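## Task

Pick up the foam block sitting on the low shelf and set it completely inside the middle tote, where the front tote is whichever lies closest to the open edge of the bench. None of the totes or the cartons beneath the bench may be shifted or rotated. The robot must not tip over or be left leaning. The block has to stay in the tote without the robot holding it there.

## Robot and tools

Robot: a simulated Hello Robot Stretch 4 with one arm. It has an omni-wheel base, a lift that rides up a mast, an arm that telescopes forward, a three-joint wrist (yaw, pitch, roll) and a two-finger gripper. It stands about 1.6 m tall; the base rim reaches at most 0.23 m from the base origin. Occasionally a loose object gets a brief shove from outside, and between calls the robot keeps holding its last command.

Frames: the base frame sits on the floor below the base centre, x ahead, y to the left, z up. hand_pose, a point between the open fingertips, is reported in this frame and may be slightly off. The odometry frame is the base frame as it was when the scene began; base_odometry counts wheel rotation only, so slipping shows up as travel. Heading runs from -3.142 to 3.142, positive to the left.

execute_actions: argument "actions" is a list holding one action or none (empty = just report state and images). Argument "cameras" lists which of head_camera, head_left_camera, head_right_camera, wrist_camera to return, or "all"; omitted or null gives all, [] gives none. An action contains "base", "joints" or both, optionally with "pace" and "contact_limits"; or it contains only "end_of_arm". All motions in it start at once.
- "base" takes exactly one relative command, measured from where the base last reported itself: {"translate_m": d} drives straight, metres, forward positive, -2 to 2; {"strafe_m": d} slides sideways, metres, left positive, -2 to 2; {"rotate_rad": d} turns in place, radians, counter-clockwise from above positive, -3.2 to 3.2. These are offsets, not places.
- "joints" is one object keyed by joint name, each value an absolute target: lift_m 0 to 1.2 (metres); arm_m 0 to 0.55 (metres of extension); wrist_yaw_rad -1.134 to 4.276 (0 ahead, positive left, 3.14 folded back, above 3.4 the arm may block it); wrist_pitch_rad -1.117 to 4.259 (0 level, 1.57 pointing down); wrist_roll_rad -1.117 to 4.259 (0 keeps fingers level, positive turns clockwise viewed from behind); gripper_m -0.038 to 0.141 (fingertip gap in metres; negative squeezes them together). Targets past a limit are clipped and reported; any other bad value or unknown key rejects the whole call. Omitted joints or base may still be driving toward earlier targets.
- "pace": "slow", "default", "fast" or "max" (base up to 0.1/0.3/0.4/0.6 m/s and 1/2/3/4 rad/s; slower when the lift is high at the start of a base move).
- "contact_limits": {"arm_m": v}, v from 0 (gentlest) to 0.75 (firmest), default 0.5; the arm stops when it pushes harder.
- {"end_of_arm": "enable_torque"} re-powers wrist or gripper motors that shut off.
An unfolding first move: lift_m 0.4 with wrist_yaw_rad 0 together.

wait: {"seconds": 0 to 10}; commands nothing and returns the same report.
zoom_image: {"camera": name, "region": [x0, y0, x1, y1]} in pixels of that camera's most recent full image, origin top-left, at most 504 by 504.
finished_scene: {"scene": 1 or 2}; irreversible, reports success and gives the next task. Replying without any tool call ends all remaining scenes.

Cameras: head_camera (420x560) on the mast top looks forward and down; turn the base to aim it. head_left_camera and head_right_camera (fisheye, 420x672) sit either side, look more steeply down and show the base and arm. wrist_camera (616x392) looks along the fingers, fingertips near the bottom of the image. Calibration lines give K, distortion and T_world_to_cam from base frame to camera; real values may differ a little, more so for the wrist camera with the arm out.

Result lines: base_status and joint_status tell how each commanded motion ended: "done"; "off_target" (stopped short, may still push); "contact_stop_at_<key>" (blocked, that part goes slack; slack lift may sink, slack wheels may roll); "limit_stop_at_<name>", including limit_stop_at_tilt (leaning over 6 degrees; lift, arm and wheels go slack) and limit_stop_at_own_body (about to hit itself, often with the gripper tilted up and rolled); "time_out"; "torque_fault" (wrist or gripper motor went limp; send enable_torque). on_its_own covers what the call did not command; "held at" there is a target, not a position. If a call reports a stop, later motion calls in the same reply are skipped. lidar_m: 12 distances in metres, 30-degree sectors, first straight ahead then counter-clockwise (4th left, 7th behind, 10th right); "-" means nothing seen or closer than 0.25 m; it catches table tops but misses clear objects and thin legs. wrist_depth_mm: 7x7 median depths, 100 to 2000 mm. turned_by_wheels vs turned_by_imu differing by over ~0.1 rad signals a bump or slip. base_tilt in degrees (forward, right positive) has a small fixed bias. motor_effort in percent, positive toward higher values, peak in brackets, noisy; wheel positive means turning right. A gripped load in a level gripper shifts wrist pitch effort.

Gripping: command a gap narrower than the object; tighter squeezes harder and pulls it toward the wrist. Neither the gap reading nor "done" proves a grasp; a firm squeeze at gripper_m 0 or above shows in gripper effort. If fingertips jam on a surface, raise the lift.

Avoid: dropping, slamming or shoving things, hard hits, disturbing totes or cartons, and tipping. Don't drive or turn with over 1 kg held and arm_m above 0.2, especially at fast paces; steady pushes with the gripper high or a high contact limit can also tip the robot. Release the item so it rests inside the tote on its own before ending the scene.

Each tool is called after "Request:" by a JSON object that holds its "name" and its "arguments", one argument or row to a line.

## Session

Request:
{"name": "execute_actions", "arguments": {
  "actions": []
}}

Scene clock: 0.00 s.
base_odometry: x=+0.000 y=+0.000 heading=+0.000 (m, m, rad; odometry frame)
turned_by_wheels: +0.000 (rad since the last result)
turned_by_imu: +0.000 (rad since the last result)
base_tilt: forward=+0.3 right=-0.6 (deg)
lidar_m: 1.35 1.61 2.39 2.42 0.98 0.81 0.82 0.99 1.87 1.67 1.95 1.34
base_status: not commanded
joint_positions: lift_m=+0.232 arm_m=-0.002 wrist_yaw_rad=+3.097 wrist_pitch_rad=-0.005 wrist_roll_rad=+0.011 gripper_m=+0.057
joint_status: not commanded
motor_effort: lift_m=+17 arm_m=-1 wrist_yaw_rad=-1 wrist_pitch_rad=-6 wrist_roll_rad=-1 gripper_m=-2 wheel_0=+0 wheel_1=-1 wheel_2=+1 (%)
hand_pose: x=-0.1149 y=+0.1003 z=+0.4120 quat_wxyz=(+0.022, +0.003, +0.006, +1.000) (m; base frame)
wrist_depth_mm: - 143 1708 1008 917 866 820 / - 133 1025 976 931 878 820 / - 121 167 991 931 866 809 / - 135 208 991 931 878 820 / 141 1098 1060 991 931 866 831 / 1430 1182 1078 976 208 866 820 / 1042 1138 1008 1042 960 891 878
pictures: head_camera, head_left_camera, head_right_camera, wrist_camera
Images, in order (width x height): head_camera 420x560, head_left_camera 420x672, head_right_camera 420x672, wrist_camera 616x392.

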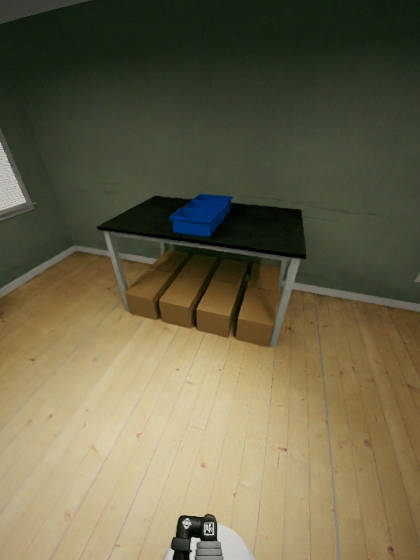

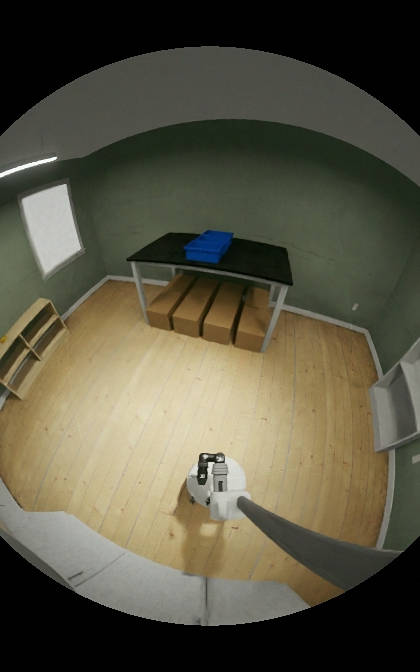

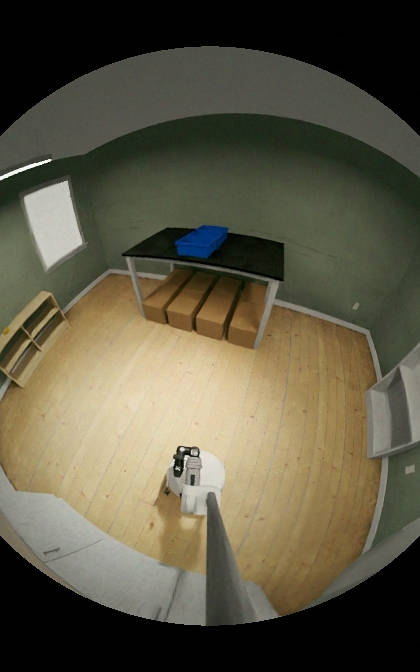

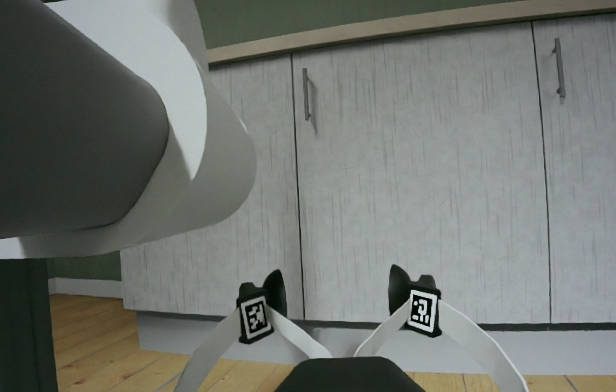

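Request:
{"name": "execute_actions", "arguments": {
  "actions": [
    {"base": {"rotate_rad": 1.3}, "joints": {"lift_m": 0.5, "wrist_yaw_rad": 0}, "pace": "fast"}
  ]
}}

Scene clock: 5.13 s.
base_odometry: x=+0.000 y=+0.000 heading=+1.299 (m, m, rad; odometry frame)
turned_by_wheels: +1.299 (rad since the last result)
turned_by_imu: +1.313 (rad since the last result)
base_tilt: forward=+0.4 right=-0.5 (deg)
lidar_m: 2.42 1.18 0.87 0.81 0.87 1.96 1.68 1.71 2.33 1.32 1.42 2.54
base_status: done
joint_positions: lift_m=+0.500 arm_m=-0.002 wrist_yaw_rad=+0.000 wrist_pitch_rad=-0.005 wrist_roll_rad=+0.011 gripper_m=+0.057
joint_status: all done
motor_effort: lift_m=+23(21) arm_m=-1(1) wrist_yaw_rad=-2(8) wrist_pitch_rad=-5(5) wrist_roll_rad=-1(1) gripper_m=-3(6) wheel_0=-2(8) wheel_1=-3(10) wheel_2=-3(12) (%)
hand_pose: x=+0.4579 y=-0.0873 z=+0.6793 quat_wxyz=(+1.000, +0.006, -0.002, +0.000) (m; base frame)
wrist_depth_mm: - - - - - - - / - - - - - - - / - - - - - - - / - - - - - - - / 1983 - - - - - - / 1983 - - - 208 - - / 1756 1808 1576 1661 1576 1430 1537
pictures: head_camera, head_left_camera, head_right_camera, wrist_camera
camera_calibration (this result's frames):
wrist_camera: T_world_to_cam=[[0.0421367, -0.998258, -0.0412923, -0.0667743], [0.0271128, 0.0424563, -0.99873, 0.731475], [0.998744, 0.0409636, 0.0288546, -0.248708], [0, 0, 0, 1]] pos_world=[0.231377, -0.0875258, 0.734965]
Images, in order (width x height): head_camera 420x560, head_left_camera 420x672, head_right_camera 420x672, wrist_camera 616x392.

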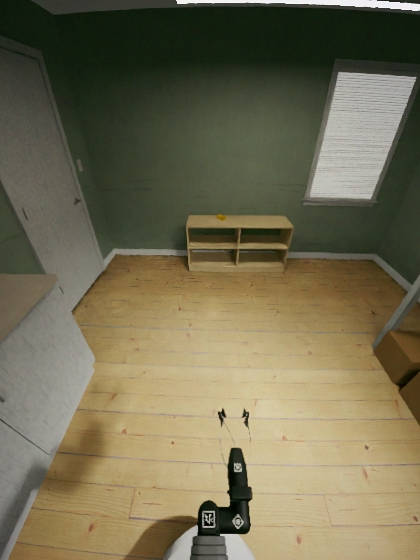

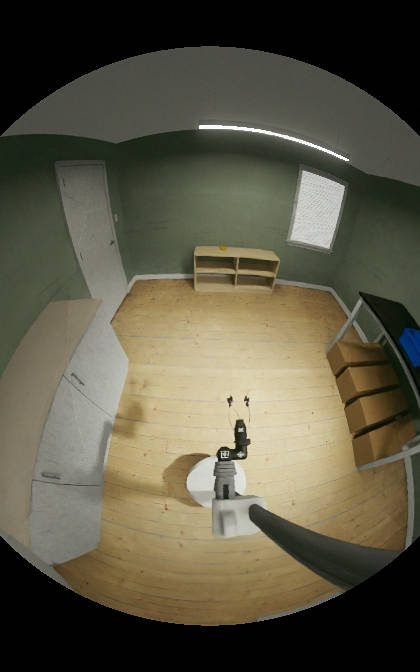

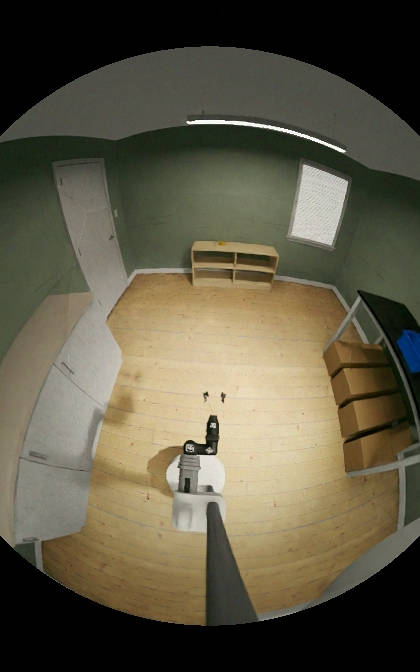

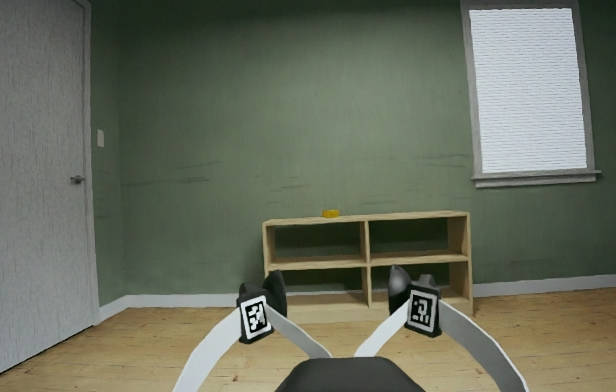

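Request:
{"name": "execute_actions", "arguments": {
  "actions": [
    {"base": {"translate_m": 1.65}, "joints": {"lift_m": 0.6, "gripper_m": 0.14}, "pace": "max"}
  ],
  "cameras": ["head_camera", "wrist_camera"]
}}

Scene clock: 12.97 s.
base_odometry: x=+0.442 y=+1.590 heading=+1.300 (m, m, rad; odometry frame)
turned_by_wheels: +0.000 (rad since the last result)
turned_by_imu: -0.003 (rad since the last result)
base_tilt: forward=+0.3 right=-0.5 (deg)
lidar_m: 0.76 0.81 1.45 1.40 1.03 1.20 3.37 1.89 1.44 1.43 1.11 0.80
base_status: done
joint_positions: lift_m=+0.600 arm_m=-0.002 wrist_yaw_rad=+0.000 wrist_pitch_rad=-0.005 wrist_roll_rad=+0.011 gripper_m=+0.140
joint_status: all done
motor_effort: lift_m=+21(21) arm_m=-1(1) wrist_yaw_rad=-1(2) wrist_pitch_rad=-5(5) wrist_roll_rad=-1(1) gripper_m=+2(5) wheel_0=+0(11) wheel_1=+1(9) wheel_2=+1(18) (%)
hand_pose: x=+0.4579 y=-0.0874 z=+0.7794 quat_wxyz=(+1.000, +0.006, -0.002, +0.000) (m; base frame)
wrist_depth_mm: 1008 1008 976 976 946 946 917 / 1008 991 976 960 946 931 931 / 1008 991 976 946 946 931 917 / 1008 991 976 960 960 931 917 / 1008 991 976 946 960 917 917 / 1008 991 213 768 723 194 654 / 1008 603 723 544 544 544 917
pictures: head_camera, wrist_camera
camera_calibration (this result's frames):
wrist_camera: T_world_to_cam=[[0.0418323, -0.998271, -0.0412954, -0.0625833], [0.0270523, 0.0424481, -0.998732, 0.831551], [0.998758, 0.0406621, 0.0287813, -0.251545], [0, 0, 0, 1]] pos_world=[0.231355, -0.0875445, 0.835153]
Images, in order (width x height): head_camera 420x560, wrist_camera 616x392.

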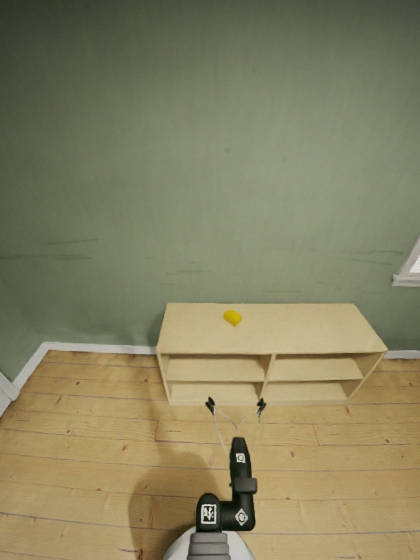

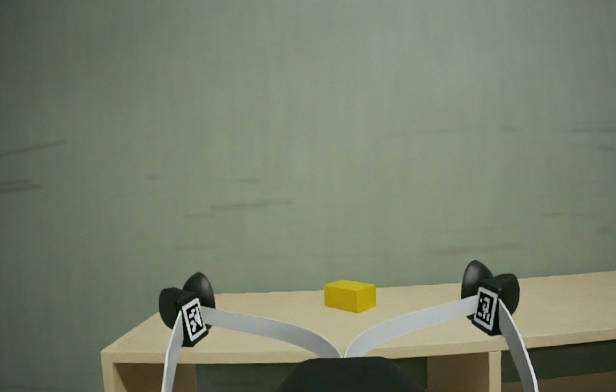

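Request:
{"name": "zoom_image", "arguments": {
  "camera": "head_camera",
  "region": [150, 260, 350, 420]
}}

Region (150, 260, 350, 420) of head_camera's 420x560 image, scaled by 2.520, with more detail than that image has; it fills the top 403 rows of this view, and the rest is white.

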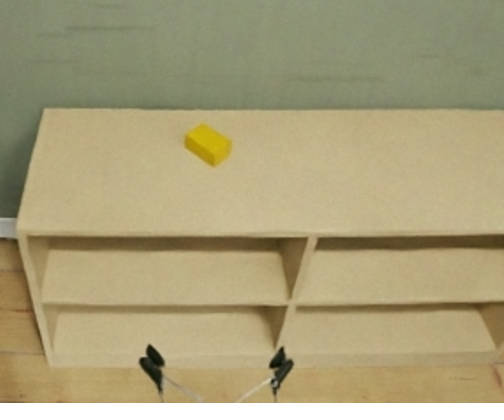

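Request:
{"name": "execute_actions", "arguments": {
  "actions": [
    {"base": {"translate_m": 0.4}, "joints": {"lift_m": 0.9, "wrist_pitch_rad": 1.57, "arm_m": 0.25}, "pace": "fast"}
  ],
  "cameras": ["head_camera", "wrist_camera"]
}}

Scene clock: 29.93 s.
base_odometry: x=+0.549 y=+1.975 heading=+1.300 (m, m, rad; odometry frame)
turned_by_wheels: +0.000 (rad since the last result)
turned_by_imu: +0.000 (rad since the last result)
base_tilt: forward=+0.4 right=-0.5 (deg)
lidar_m: 0.34 0.37 1.15 1.35 1.45 1.31 3.91 1.96 1.59 2.32 0.52 0.39
base_status: done
joint_positions: lift_m=+0.900 arm_m=+0.249 wrist_yaw_rad=+0.000 wrist_pitch_rad=+1.570 wrist_roll_rad=+0.011 gripper_m=+0.140
joint_status: all done
motor_effort: lift_m=+23(25) arm_m=+4(5) wrist_yaw_rad=-1(1) wrist_pitch_rad=+2(5) wrist_roll_rad=-1(0) gripper_m=+2(1) wheel_0=+1(13) wheel_1=+2(8) wheel_2=+2(15) (%)
hand_pose: x=+0.4206 y=-0.0874 z=+0.7893 quat_wxyz=(+0.708, +0.004, +0.707, -0.004) (m; base frame)
wrist_depth_mm: 418 413 407 402 394 392 389 / 418 413 410 402 355 394 389 / 418 413 407 402 399 392 387 / 418 410 407 402 397 389 387 / 418 410 407 402 394 389 389 / 1060 1042 213 842 1008 194 991 / 1060 1042 1042 798 991 991 976
pictures: head_camera, wrist_camera
camera_calibration (this result's frames):
wrist_camera: T_world_to_cam=[[-0.0413136, -0.998279, -0.0416264, -0.0253981], [-0.998829, 0.0423146, -0.0234596, 0.504146], [0.0251807, 0.0406084, -0.998858, 1.00603], [0, 0, 0, 1]] pos_world=[0.477174, -0.0875405, 1.01565]
Images, in order (width x height): head_camera 420x560, wrist_camera 616x392.

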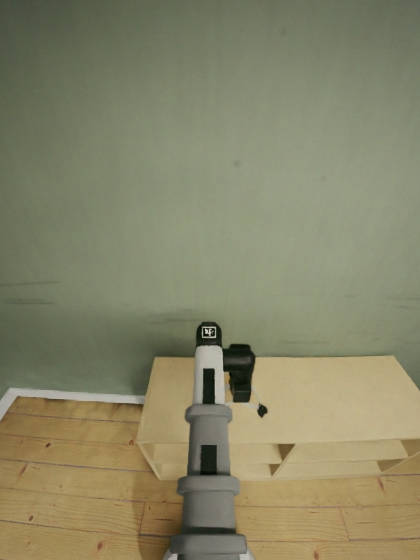

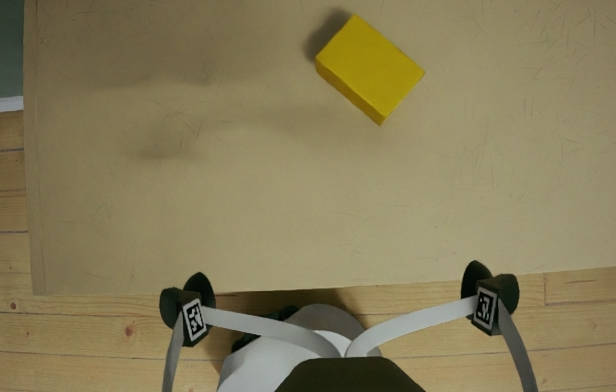

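Request:
{"name": "execute_actions", "arguments": {
  "actions": [
    {"base": {"strafe_m": -0.05}, "joints": {"lift_m": 0.83, "wrist_roll_rad": -0.9, "arm_m": 0.437}, "pace": "fast"}
  ],
  "cameras": ["wrist_camera"]
}}

Scene clock: 40.07 s.
base_odometry: x=+0.598 y=+1.962 heading=+1.300 (m, m, rad; odometry frame)
turned_by_wheels: +0.000 (rad since the last result)
turned_by_imu: +0.000 (rad since the last result)
base_tilt: forward=+0.3 right=-0.6 (deg)
lidar_m: 0.36 0.39 1.18 1.44 1.45 1.34 3.85 1.87 1.55 2.24 0.52 0.37
base_status: done
joint_positions: lift_m=+0.830 arm_m=+0.436 wrist_yaw_rad=+0.000 wrist_pitch_rad=+1.570 wrist_roll_rad=-0.900 gripper_m=+0.140
joint_status: all done
motor_effort: lift_m=+13(20) arm_m=+4(7) wrist_yaw_rad=-1(1) wrist_pitch_rad=-1(0) wrist_roll_rad=-2(5) gripper_m=-2(4) wheel_0=-2(10) wheel_1=-1(11) wheel_2=+0(2) (%)
hand_pose: x=+0.6075 y=-0.0874 z=+0.7201 quat_wxyz=(+0.637, -0.308, +0.636, +0.307) (m; base frame)
wrist_depth_mm: 347 343 338 336 342 237 - / 349 343 338 330 347 281 220 / 347 345 338 332 329 336 259 / 347 342 338 332 327 325 310 / 347 342 336 287 327 324 364 / 768 342 214 286 325 195 320 / 768 342 336 330 327 324 319
pictures: wrist_camera
camera_calibration (this result's frames):
wrist_camera: T_world_to_cam=[[0.763532, -0.644473, -0.0408976, -0.479095], [-0.645558, -0.76337, -0.0228164, 0.403661], [-0.0165155, 0.0438228, -0.998903, 0.95784], [0, 0, 0, 1]] pos_world=[0.64221, -0.0425961, 0.946405]
Images, in order (width x height): wrist_camera 616x392.

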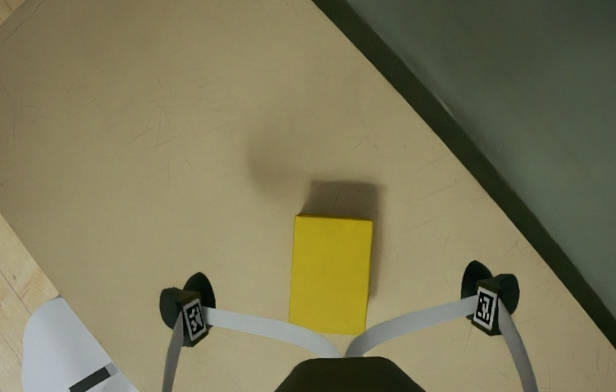

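Request:
{"name": "execute_actions", "arguments": {
  "actions": [
    {"joints": {"lift_m": 0.752}}
  ],
  "cameras": ["wrist_camera"]
}}

Request:
{"name": "execute_actions", "arguments": {
  "actions": [
    {"joints": {"gripper_m": 0.03}}
  ],
  "cameras": ["wrist_camera"]
}}

Scene clock: 51.87 s.
base_odometry: x=+0.598 y=+1.962 heading=+1.300 (m, m, rad; odometry frame)
turned_by_wheels: +0.000 (rad since the last result)
turned_by_imu: +0.001 (rad since the last result)
base_tilt: forward=+0.4 right=-0.6 (deg)
lidar_m: 0.35 0.37 1.17 1.41 1.44 1.35 3.87 1.85 1.54 2.29 0.54 0.37
base_status: not commanded
joint_positions: lift_m=+0.752 arm_m=+0.436 wrist_yaw_rad=+0.000 wrist_pitch_rad=+1.570 wrist_roll_rad=-0.900 gripper_m=+0.140
joint_status: all done
motor_effort: lift_m=+13(12) arm_m=+4(4) wrist_yaw_rad=-2(2) wrist_pitch_rad=-1(1) wrist_roll_rad=-2(2) gripper_m=-1(1) wheel_0=-2(2) wheel_1=-1(1) wheel_2=+0(0) (%)
hand_pose: x=+0.6075 y=-0.0874 z=+0.6421 quat_wxyz=(+0.637, -0.308, +0.636, +0.307) (m; base frame)
wrist_depth_mm: 266 263 258 254 278 237 - / 266 263 258 254 252 273 220 / 266 263 258 255 252 249 259 / 266 263 258 255 251 248 297 / 266 262 257 208 250 247 245 / 265 262 214 209 207 194 244 / 265 260 257 208 249 247 245
pictures: wrist_camera
camera_calibration (this result's frames):
wrist_camera: T_world_to_cam=[[0.763532, -0.644473, -0.0408977, -0.482285], [-0.645559, -0.76337, -0.0228163, 0.401884], [-0.0165156, 0.0438228, -0.998903, 0.879952], [0, 0, 0, 1]] pos_world=[0.642213, -0.0425961, 0.868432]
Images, in order (width x height): wrist_camera 616x392.

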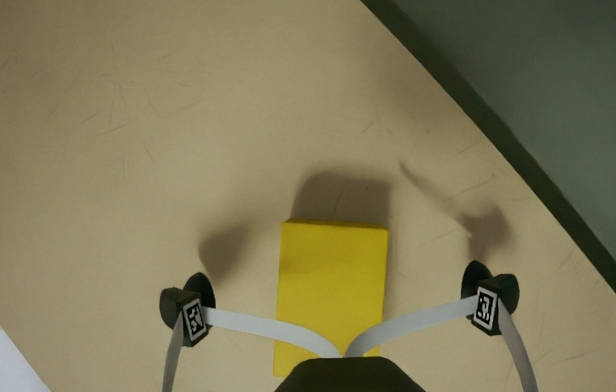

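Scene clock: 53.97 s.
base_odometry: x=+0.598 y=+1.962 heading=+1.300 (m, m, rad; odometry frame)
turned_by_wheels: +0.000 (rad since the last result)
turned_by_imu: +0.000 (rad since the last result)
base_tilt: forward=+0.3 right=-0.5 (deg)
lidar_m: 0.34 0.37 1.18 1.39 1.42 1.33 3.87 1.91 1.54 2.25 0.51 0.38
base_status: not commanded
joint_positions: lift_m=+0.752 arm_m=+0.436 wrist_yaw_rad=+0.000 wrist_pitch_rad=+1.570 wrist_roll_rad=-0.900 gripper_m=+0.030
joint_status: all done
motor_effort: lift_m=+13(13) arm_m=+4(4) wrist_yaw_rad=-2(2) wrist_pitch_rad=+1(1) wrist_roll_rad=-2(2) gripper_m=-13(13) wheel_0=-2(2) wheel_1=-1(1) wheel_2=+0(0) (%)
hand_pose: x=+0.6075 y=-0.0874 z=+0.6421 quat_wxyz=(+0.637, -0.308, +0.636, +0.307) (m; base frame)
wrist_depth_mm: 266 263 259 254 279 236 - / 266 263 259 255 252 272 220 / 266 263 257 254 251 250 259 / 265 262 257 254 251 247 297 / 266 262 258 200 198 247 245 / 264 262 256 199 197 246 244 / 265 262 255 199 249 247 244
pictures: wrist_camera
camera_calibration (this result's frames):
wrist_camera: T_world_to_cam=[[0.763514, -0.644493, -0.0409126, -0.482261], [-0.645579, -0.763353, -0.0228037, 0.401885], [-0.0165339, 0.0438233, -0.998902, 0.879963], [0, 0, 0, 1]] pos_world=[0.642211, -0.0425971, 0.868431]
Images, in order (width x height): wrist_camera 616x392.

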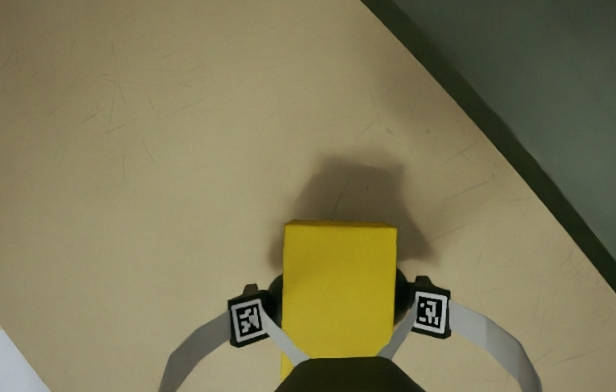

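Request:
{"name": "execute_actions", "arguments": {
  "actions": [
    {"base": {"translate_m": -1.44}, "joints": {"lift_m": 1.15, "arm_m": 0.05, "wrist_roll_rad": 0.0}, "pace": "max"}
  ],
  "cameras": ["head_camera"]
}}

Request:
{"name": "execute_actions", "arguments": {
  "actions": [
    {"base": {"rotate_rad": -1.57}, "pace": "fast"}
  ],
  "cameras": ["head_camera", "wrist_camera"]
}}

Scene clock: 67.50 s.
base_odometry: x=+0.212 y=+0.574 heading=+1.299 (m, m, rad; odometry frame)
turned_by_wheels: +0.000 (rad since the last result)
turned_by_imu: +0.005 (rad since the last result)
base_tilt: forward=+0.4 right=-0.5 (deg)
lidar_m: 1.79 2.06 0.87 0.85 0.93 1.31 2.29 2.36 1.36 1.28 1.39 1.89
base_status: done
joint_positions: lift_m=+1.150 arm_m=+0.051 wrist_yaw_rad=+0.000 wrist_pitch_rad=+1.570 wrist_roll_rad=+0.000 gripper_m=+0.030
joint_status: all done
motor_effort: lift_m=+23(31) arm_m=-4(0) wrist_yaw_rad=+0(2) wrist_pitch_rad=-2(1) wrist_roll_rad=+0(5) gripper_m=-14(13) wheel_0=-1(7) wheel_1=-3(9) wheel_2=-1(14) (%)
hand_pose: x=+0.2217 y=-0.0874 z=+1.0394 quat_wxyz=(+0.707, +0.000, +0.707, +0.000) (m; base frame)
wrist_depth_mm: 1336 1308 1308 1308 1255 1229 1229 / 1308 1308 1281 1281 1281 1255 1205 / 1308 1308 1308 1281 1255 1229 1229 / 1336 1281 1308 1281 1255 1229 1229 / 1308 1308 1308 198 198 1229 1229 / 1308 1308 1078 199 197 1255 1229 / 1308 1336 1281 199 1229 1255 1205
pictures: head_camera
Images, in order (width x height): head_camera 420x560.

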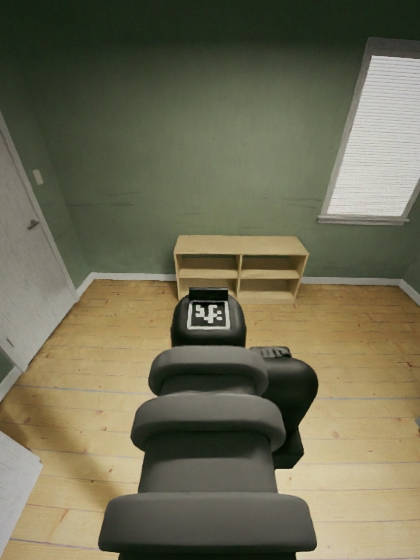

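Scene clock: 70.13 s.
base_odometry: x=+0.212 y=+0.575 heading=-0.270 (m, m, rad; odometry frame)
turned_by_wheels: -1.569 (rad since the last result)
turned_by_imu: -1.583 (rad since the last result)
base_tilt: forward=+0.3 right=-0.6 (deg)
lidar_m: 1.29 1.37 1.87 1.81 2.06 0.90 0.84 0.93 1.27 2.28 2.35 1.35
base_status: done
joint_positions: lift_m=+1.150 arm_m=+0.051 wrist_yaw_rad=+0.000 wrist_pitch_rad=+1.570 wrist_roll_rad=+0.000 gripper_m=+0.030
joint_status: not commanded
motor_effort: lift_m=+23(22) arm_m=-3(4) wrist_yaw_rad=-1(1) wrist_pitch_rad=-1(1) wrist_roll_rad=+0(0) gripper_m=-14(15) wheel_0=+3(6) wheel_1=+3(7) wheel_2=+3(9) (%)
hand_pose: x=+0.2218 y=-0.0874 z=+1.0394 quat_wxyz=(+0.707, +0.000, +0.707, +0.000) (m; base frame)
wrist_depth_mm: 1308 1308 1308 1281 1281 1255 1229 / 1336 1336 1281 1255 1255 1255 1229 / 1308 1308 1308 1281 1255 1255 1205 / 1336 1308 1281 1281 1255 1229 1229 / 1308 1308 1308 200 198 1229 1229 / 1308 1281 1078 199 196 1229 1229 / 1308 1308 1281 198 1255 1255 1205
pictures: head_camera, wrist_camera
camera_calibration (this result's frames):
wrist_camera: T_world_to_cam=[[-0.0298238, -0.998689, -0.041597, -0.0258197], [-0.999262, 0.0307969, -0.022953, 0.309926], [0.0242039, 0.0408818, -0.998871, 1.26107], [0, 0, 0, 1]] pos_world=[0.278405, -0.0868855, 1.26569]
Images, in order (width x height): head_camera 420x560, wrist_camera 616x392.

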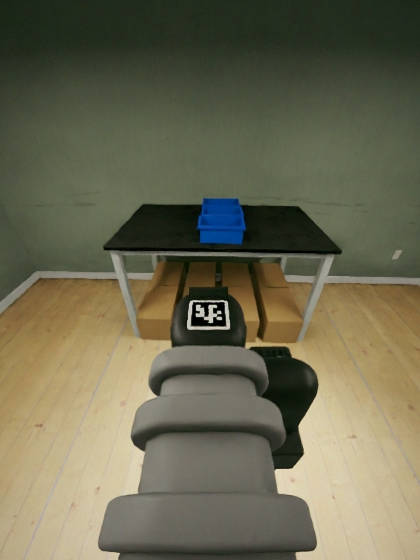

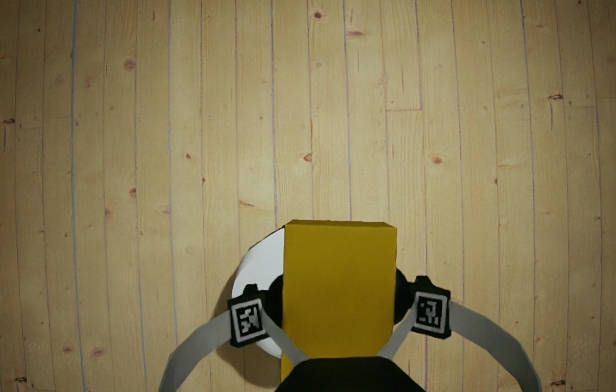

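Request:
{"name": "execute_actions", "arguments": {
  "actions": [
    {"base": {"translate_m": 0.92}, "joints": {"lift_m": 1.2}, "pace": "max"}
  ],
  "cameras": ["head_left_camera", "wrist_camera"]
}}

Scene clock: 82.83 s.
base_odometry: x=+1.098 y=+0.329 heading=-0.270 (m, m, rad; odometry frame)
turned_by_wheels: +0.000 (rad since the last result)
turned_by_imu: -0.001 (rad since the last result)
base_tilt: forward=+0.3 right=-0.6 (deg)
lidar_m: 0.38 0.38 0.57 1.81 1.89 2.53 1.80 1.87 2.32 2.23 0.55 0.40
base_status: done
joint_positions: lift_m=+1.200 arm_m=+0.051 wrist_yaw_rad=+0.000 wrist_pitch_rad=+1.570 wrist_roll_rad=+0.000 gripper_m=+0.030
joint_status: all done
motor_effort: lift_m=+23(24) arm_m=-4(4) wrist_yaw_rad=-1(0) wrist_pitch_rad=+0(1) wrist_roll_rad=+0(0) gripper_m=-17(15) wheel_0=+1(8) wheel_1=+3(7) wheel_2=-1(12) (%)
hand_pose: x=+0.2217 y=-0.0874 z=+1.0894 quat_wxyz=(+0.707, +0.000, +0.707, +0.000) (m; base frame)
wrist_depth_mm: 415 410 404 402 394 389 387 / 415 410 410 399 399 399 397 / 1366 1078 1060 1042 1042 1042 1025 / 1366 1366 1336 1336 1281 1281 1255 / 1336 1366 1336 199 198 1281 1281 / 1366 1366 1336 199 197 1281 1281 / 1366 1336 1336 199 1308 1281 1281
pictures: head_left_camera, wrist_camera
camera_calibration (this result's frames):
wrist_camera: T_world_to_cam=[[-0.0298345, -0.998689, -0.041596, -0.0237402], [-0.999263, 0.0308062, -0.0229172, 0.311006], [0.0241686, 0.0408816, -0.998872, 1.31101], [0, 0, 0, 1]] pos_world=[0.278383, -0.086886, 1.31567]
Images, in order (width x height): head_left_camera 420x672, wrist_camera 616x392.

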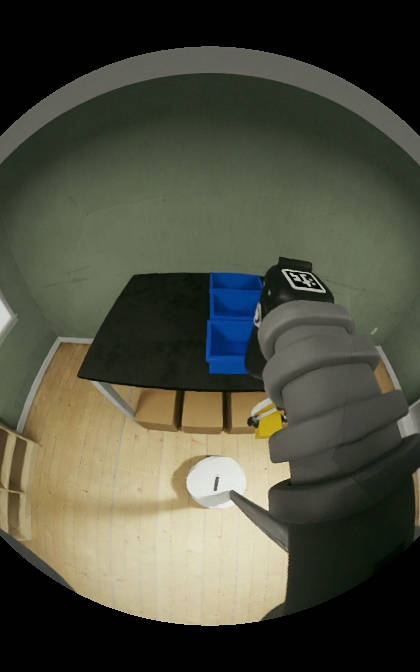

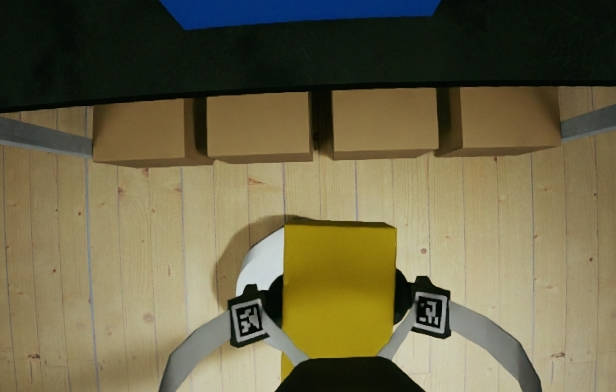

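Request:
{"name": "execute_actions", "arguments": {
  "actions": [
    {"joints": {"arm_m": 0.2}, "pace": "fast"}
  ],
  "cameras": ["wrist_camera"]
}}

Scene clock: 89.80 s.
base_odometry: x=+1.098 y=+0.329 heading=-0.270 (m, m, rad; odometry frame)
turned_by_wheels: +0.000 (rad since the last result)
turned_by_imu: +0.001 (rad since the last result)
base_tilt: forward=+0.4 right=-0.5 (deg)
lidar_m: 0.37 0.39 0.57 1.79 1.88 2.52 1.80 1.86 2.32 2.25 0.57 0.39
base_status: not commanded
joint_positions: lift_m=+1.200 arm_m=+0.199 wrist_yaw_rad=+0.000 wrist_pitch_rad=+1.570 wrist_roll_rad=+0.000 gripper_m=+0.030
joint_status: all done
motor_effort: lift_m=+23(23) arm_m=+4(7) wrist_yaw_rad=-1(1) wrist_pitch_rad=+0(1) wrist_roll_rad=+0(1) gripper_m=-13(13) wheel_0=+1(1) wheel_1=+3(3) wheel_2=-1(2) (%)
hand_pose: x=+0.3705 y=-0.0874 z=+1.0894 quat_wxyz=(+0.707, +0.000, +0.707, +0.000) (m; base frame)
wrist_depth_mm: 413 324 399 394 392 320 384 / 415 324 399 397 389 330 382 / 415 298 382 397 389 332 387 / 413 410 404 399 394 387 387 / 1366 1366 1336 199 198 1281 1281 / 1366 1366 1308 199 197 1281 1255 / 1397 1336 1118 198 1308 1281 1281
pictures: wrist_camera
camera_calibration (this result's frames):
wrist_camera: T_world_to_cam=[[-0.0295098, -0.998698, -0.041603, -0.0194144], [-0.999267, 0.0304911, -0.0231533, 0.459921], [0.0243917, 0.0408892, -0.998866, 1.30732], [0, 0, 0, 1]] pos_world=[0.427123, -0.0868681, 1.31568]
Images, in order (width x height): wrist_camera 616x392.

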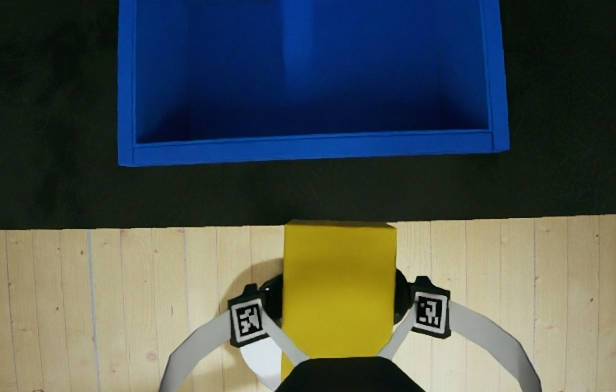

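Request:
{"name": "execute_actions", "arguments": {
  "actions": [
    {"base": {"translate_m": 0.05}, "joints": {"arm_m": 0.53}, "contact_limits": {"arm_m": 0.2}}
  ],
  "cameras": ["wrist_camera", "head_left_camera"]
}}

Scene clock: 108.10 s.
base_odometry: x=+1.147 y=+0.316 heading=-0.269 (m, m, rad; odometry frame)
turned_by_wheels: +0.000 (rad since the last result)
turned_by_imu: +0.001 (rad since the last result)
base_tilt: forward=+0.3 right=-0.6 (deg)
lidar_m: 0.30 0.37 0.50 1.81 1.87 2.57 1.84 1.95 2.34 2.24 0.46 0.35
base_status: done
joint_positions: lift_m=+1.200 arm_m=+0.529 wrist_yaw_rad=+0.000 wrist_pitch_rad=+1.570 wrist_roll_rad=+0.000 gripper_m=+0.030
joint_status: all done
motor_effort: lift_m=+22(22) arm_m=+4(7) wrist_yaw_rad=-1(1) wrist_pitch_rad=+1(1) wrist_roll_rad=+1(0) gripper_m=-15(15) wheel_0=+1(5) wheel_1=+2(7) wheel_2=-1(12) (%)
contact_limits: arm_m 0.2
hand_pose: x=+0.7005 y=-0.0874 z=+1.0894 quat_wxyz=(+0.707, +0.000, +0.707, +0.000) (m; base frame)
wrist_depth_mm: 413 410 399 394 389 325 384 / 413 410 298 357 276 271 382 / 415 410 303 322 343 294 384 / 415 407 399 394 389 329 384 / 413 407 399 200 198 332 384 / 413 407 315 199 197 285 384 / 415 407 279 198 272 271 382
pictures: head_left_camera, wrist_camera
camera_calibration (this result's frames):
wrist_camera: T_world_to_cam=[[-0.0295933, -0.998696, -0.0416048, -0.00961599], [-0.999263, 0.0305772, -0.023215, 0.789731], [0.0244569, 0.0408871, -0.998864, 1.29923], [0, 0, 0, 1]] pos_world=[0.757089, -0.086873, 1.31569]
Images, in order (width x height): head_left_camera 420x672, wrist_camera 616x392.

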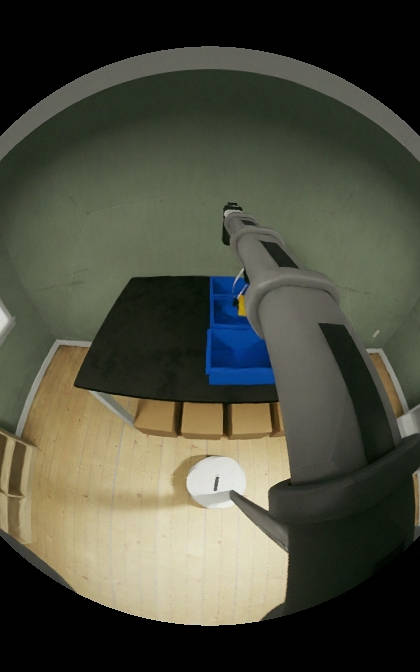

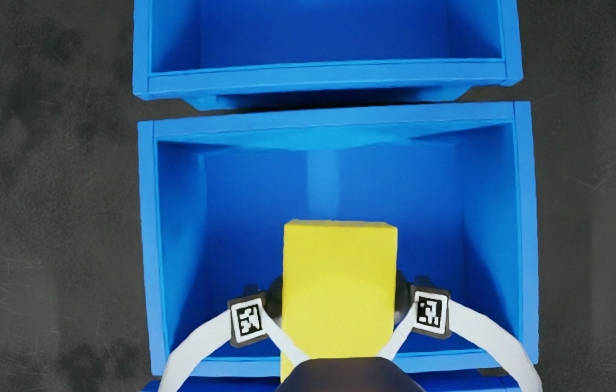

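Request:
{"name": "execute_actions", "arguments": {
  "actions": [
    {"joints": {"arm_m": 0.55}}
  ],
  "cameras": []
}}

Request:
{"name": "execute_actions", "arguments": {
  "actions": [
    {"joints": {"lift_m": 1.07}}
  ],
  "cameras": ["wrist_camera"]
}}

Scene clock: 114.03 s.
base_odometry: x=+1.147 y=+0.316 heading=-0.269 (m, m, rad; odometry frame)
turned_by_wheels: +0.000 (rad since the last result)
turned_by_imu: +0.001 (rad since the last result)
base_tilt: forward=+0.4 right=-0.5 (deg)
lidar_m: 0.32 0.37 0.51 1.81 1.88 2.56 1.85 1.94 2.33 2.24 0.49 0.33
base_status: not commanded
joint_positions: lift_m=+1.200 arm_m=+0.548 wrist_yaw_rad=+0.000 wrist_pitch_rad=+1.570 wrist_roll_rad=+0.000 gripper_m=+0.030
joint_status: all done
joint sent to its limit — the command would take arm_m past its upper limit, so that joint was sent only as far as its limit.
motor_effort: lift_m=+23(23) arm_m=+4(6) wrist_yaw_rad=-1(1) wrist_pitch_rad=+1(1) wrist_roll_rad=+0(0) gripper_m=-9(14) wheel_0=+2(1) wheel_1=+2(2) wheel_2=-1(1) (%)
hand_pose: x=+0.7188 y=-0.0874 z=+1.0894 quat_wxyz=(+0.707, +0.000, +0.707, +0.000) (m; base frame)
wrist_depth_mm: 413 410 399 397 392 325 384 / 413 407 382 394 279 272 382 / 413 407 298 332 366 278 384 / 413 407 397 394 389 329 384 / 415 407 397 199 197 334 384 / 415 407 314 199 196 285 384 / 413 410 289 198 273 270 384
pictures: none
No camera images: the call's "cameras" was empty. Leave "cameras" out to get every camera's image.

Scene clock: 115.63 s.
base_odometry: x=+1.147 y=+0.316 heading=-0.269 (m, m, rad; odometry frame)
turned_by_wheels: +0.000 (rad since the last result)
turned_by_imu: +0.000 (rad since the last result)
base_tilt: forward=+0.3 right=-0.6 (deg)
lidar_m: 0.28 0.35 0.50 1.82 1.92 2.55 1.85 1.96 2.34 2.26 0.49 0.34
base_status: not commanded
joint_positions: lift_m=+1.070 arm_m=+0.548 wrist_yaw_rad=+0.000 wrist_pitch_rad=+1.570 wrist_roll_rad=+0.000 gripper_m=+0.030
joint_status: all done
motor_effort: lift_m=+14(21) arm_m=+4(4) wrist_yaw_rad=-1(1) wrist_pitch_rad=-1(1) wrist_roll_rad=+0(0) gripper_m=-14(15) wheel_0=+2(2) wheel_1=+2(2) wheel_2=-1(1) (%)
hand_pose: x=+0.7188 y=-0.0874 z=+0.9601 quat_wxyz=(+0.707, +0.000, +0.707, +0.000) (m; base frame)
wrist_depth_mm: 153 152 150 150 150 149 - / 277 207 211 148 146 144 143 / 154 172 187 201 215 228 213 / 170 242 267 265 262 258 229 / 167 238 267 199 198 257 231 / 165 233 266 200 197 256 231 / 163 220 267 198 259 257 230
pictures: wrist_camera
camera_calibration (this result's frames):
wrist_camera: T_world_to_cam=[[-0.0297051, -0.998693, -0.0416023, -0.0143728], [-0.999261, 0.0306855, -0.0231302, 0.804962], [0.0243766, 0.0408845, -0.998866, 1.16975], [0, 0, 0, 1]] pos_world=[0.775426, -0.0868792, 1.18644]
Images, in order (width x height): wrist_camera 616x392.

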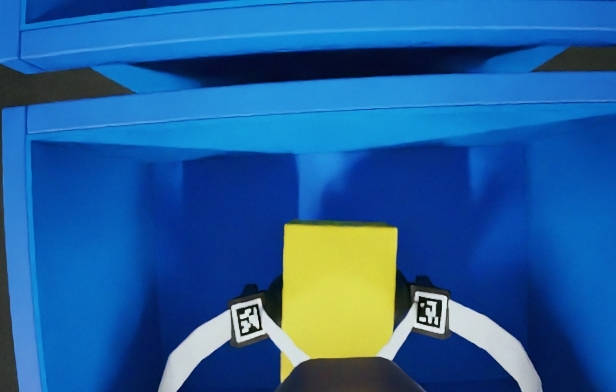

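Request:
{"name": "execute_actions", "arguments": {
  "actions": [
    {"joints": {"lift_m": 1.062, "gripper_m": 0.1}}
  ],
  "cameras": []
}}

Request:
{"name": "execute_actions", "arguments": {
  "actions": [
    {"joints": {"lift_m": 1.2}, "pace": "fast"}
  ],
  "cameras": ["wrist_camera", "head_left_camera"]
}}

Scene clock: 119.47 s.
base_odometry: x=+1.147 y=+0.316 heading=-0.269 (m, m, rad; odometry frame)
turned_by_wheels: +0.000 (rad since the last result)
turned_by_imu: +0.001 (rad since the last result)
base_tilt: forward=+0.4 right=-0.6 (deg)
lidar_m: 0.32 0.33 0.49 1.82 1.89 2.56 1.84 1.93 2.34 2.23 0.47 0.34
base_status: not commanded
joint_positions: lift_m=+1.062 arm_m=+0.548 wrist_yaw_rad=+0.000 wrist_pitch_rad=+1.570 wrist_roll_rad=+0.000 gripper_m=+0.100
joint_status: all done
motor_effort: lift_m=+14(13) arm_m=+4(4) wrist_yaw_rad=-1(0) wrist_pitch_rad=+0(1) wrist_roll_rad=+1(0) gripper_m=+2(10) wheel_0=+2(2) wheel_1=+2(2) wheel_2=-1(1) (%)
hand_pose: x=+0.7188 y=-0.0874 z=+0.9521 quat_wxyz=(+0.707, +0.000, +0.707, +0.000) (m; base frame)
wrist_depth_mm: 145 144 145 148 149 149 - / 268 204 142 140 138 136 - / 154 171 187 201 214 227 213 / 169 242 260 257 254 251 229 / 167 237 259 212 253 250 230 / 164 233 215 211 210 250 231 / 162 228 259 211 253 250 231
pictures: none
No camera images: the call's "cameras" was empty. Leave "cameras" out to get every camera's image.

Scene clock: 120.80 s.
base_odometry: x=+1.147 y=+0.316 heading=-0.269 (m, m, rad; odometry frame)
turned_by_wheels: +0.000 (rad since the last result)
turned_by_imu: +0.000 (rad since the last result)
base_tilt: forward=+0.3 right=-0.6 (deg)
lidar_m: 0.32 0.36 0.49 1.81 1.88 2.55 1.84 1.94 2.33 2.24 0.49 0.34
base_status: not commanded
joint_positions: lift_m=+1.200 arm_m=+0.548 wrist_yaw_rad=+0.000 wrist_pitch_rad=+1.570 wrist_roll_rad=+0.000 gripper_m=+0.100
joint_status: all done
motor_effort: lift_m=+23(27) arm_m=+4(4) wrist_yaw_rad=-1(1) wrist_pitch_rad=+0(1) wrist_roll_rad=+0(0) gripper_m=-2(3) wheel_0=+1(2) wheel_1=+2(2) wheel_2=-1(1) (%)
hand_pose: x=+0.7188 y=-0.0874 z=+1.0893 quat_wxyz=(+0.707, +0.000, +0.707, +0.000) (m; base frame)
wrist_depth_mm: 415 410 399 397 389 327 384 / 413 407 382 392 279 272 384 / 413 407 297 330 364 277 384 / 413 407 399 394 389 329 384 / 413 407 399 349 392 332 382 / 413 410 215 379 389 268 382 / 413 407 297 307 293 271 382
pictures: head_left_camera, wrist_camera
camera_calibration (this result's frames):
wrist_camera: T_world_to_cam=[[-0.0297051, -0.998693, -0.0416023, -0.00899787], [-0.999261, 0.0306855, -0.0231302, 0.807955], [0.0243766, 0.0408845, -0.998866, 1.29879], [0, 0, 0, 1]] pos_world=[0.775431, -0.0868792, 1.31564]
Images, in order (width x height): head_left_camera 420x672, wrist_camera 616x392.

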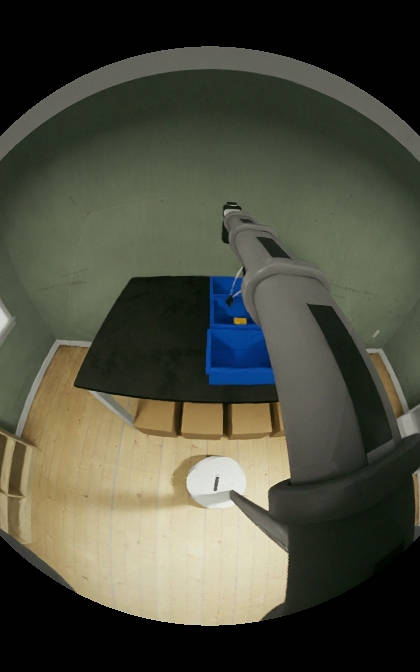

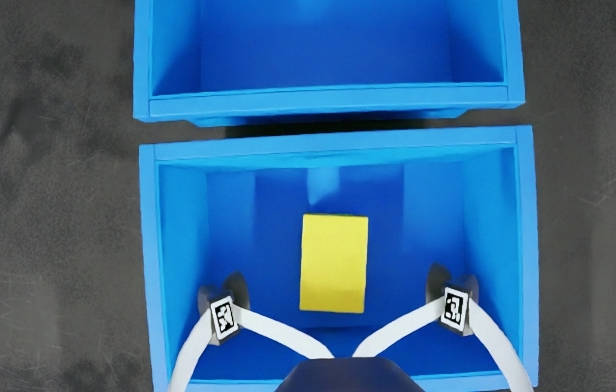

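The block is in the middle tote.

Request:
{"name": "finished_scene", "arguments": {
  "scene": 1
}}

The scene is finished: the task was done.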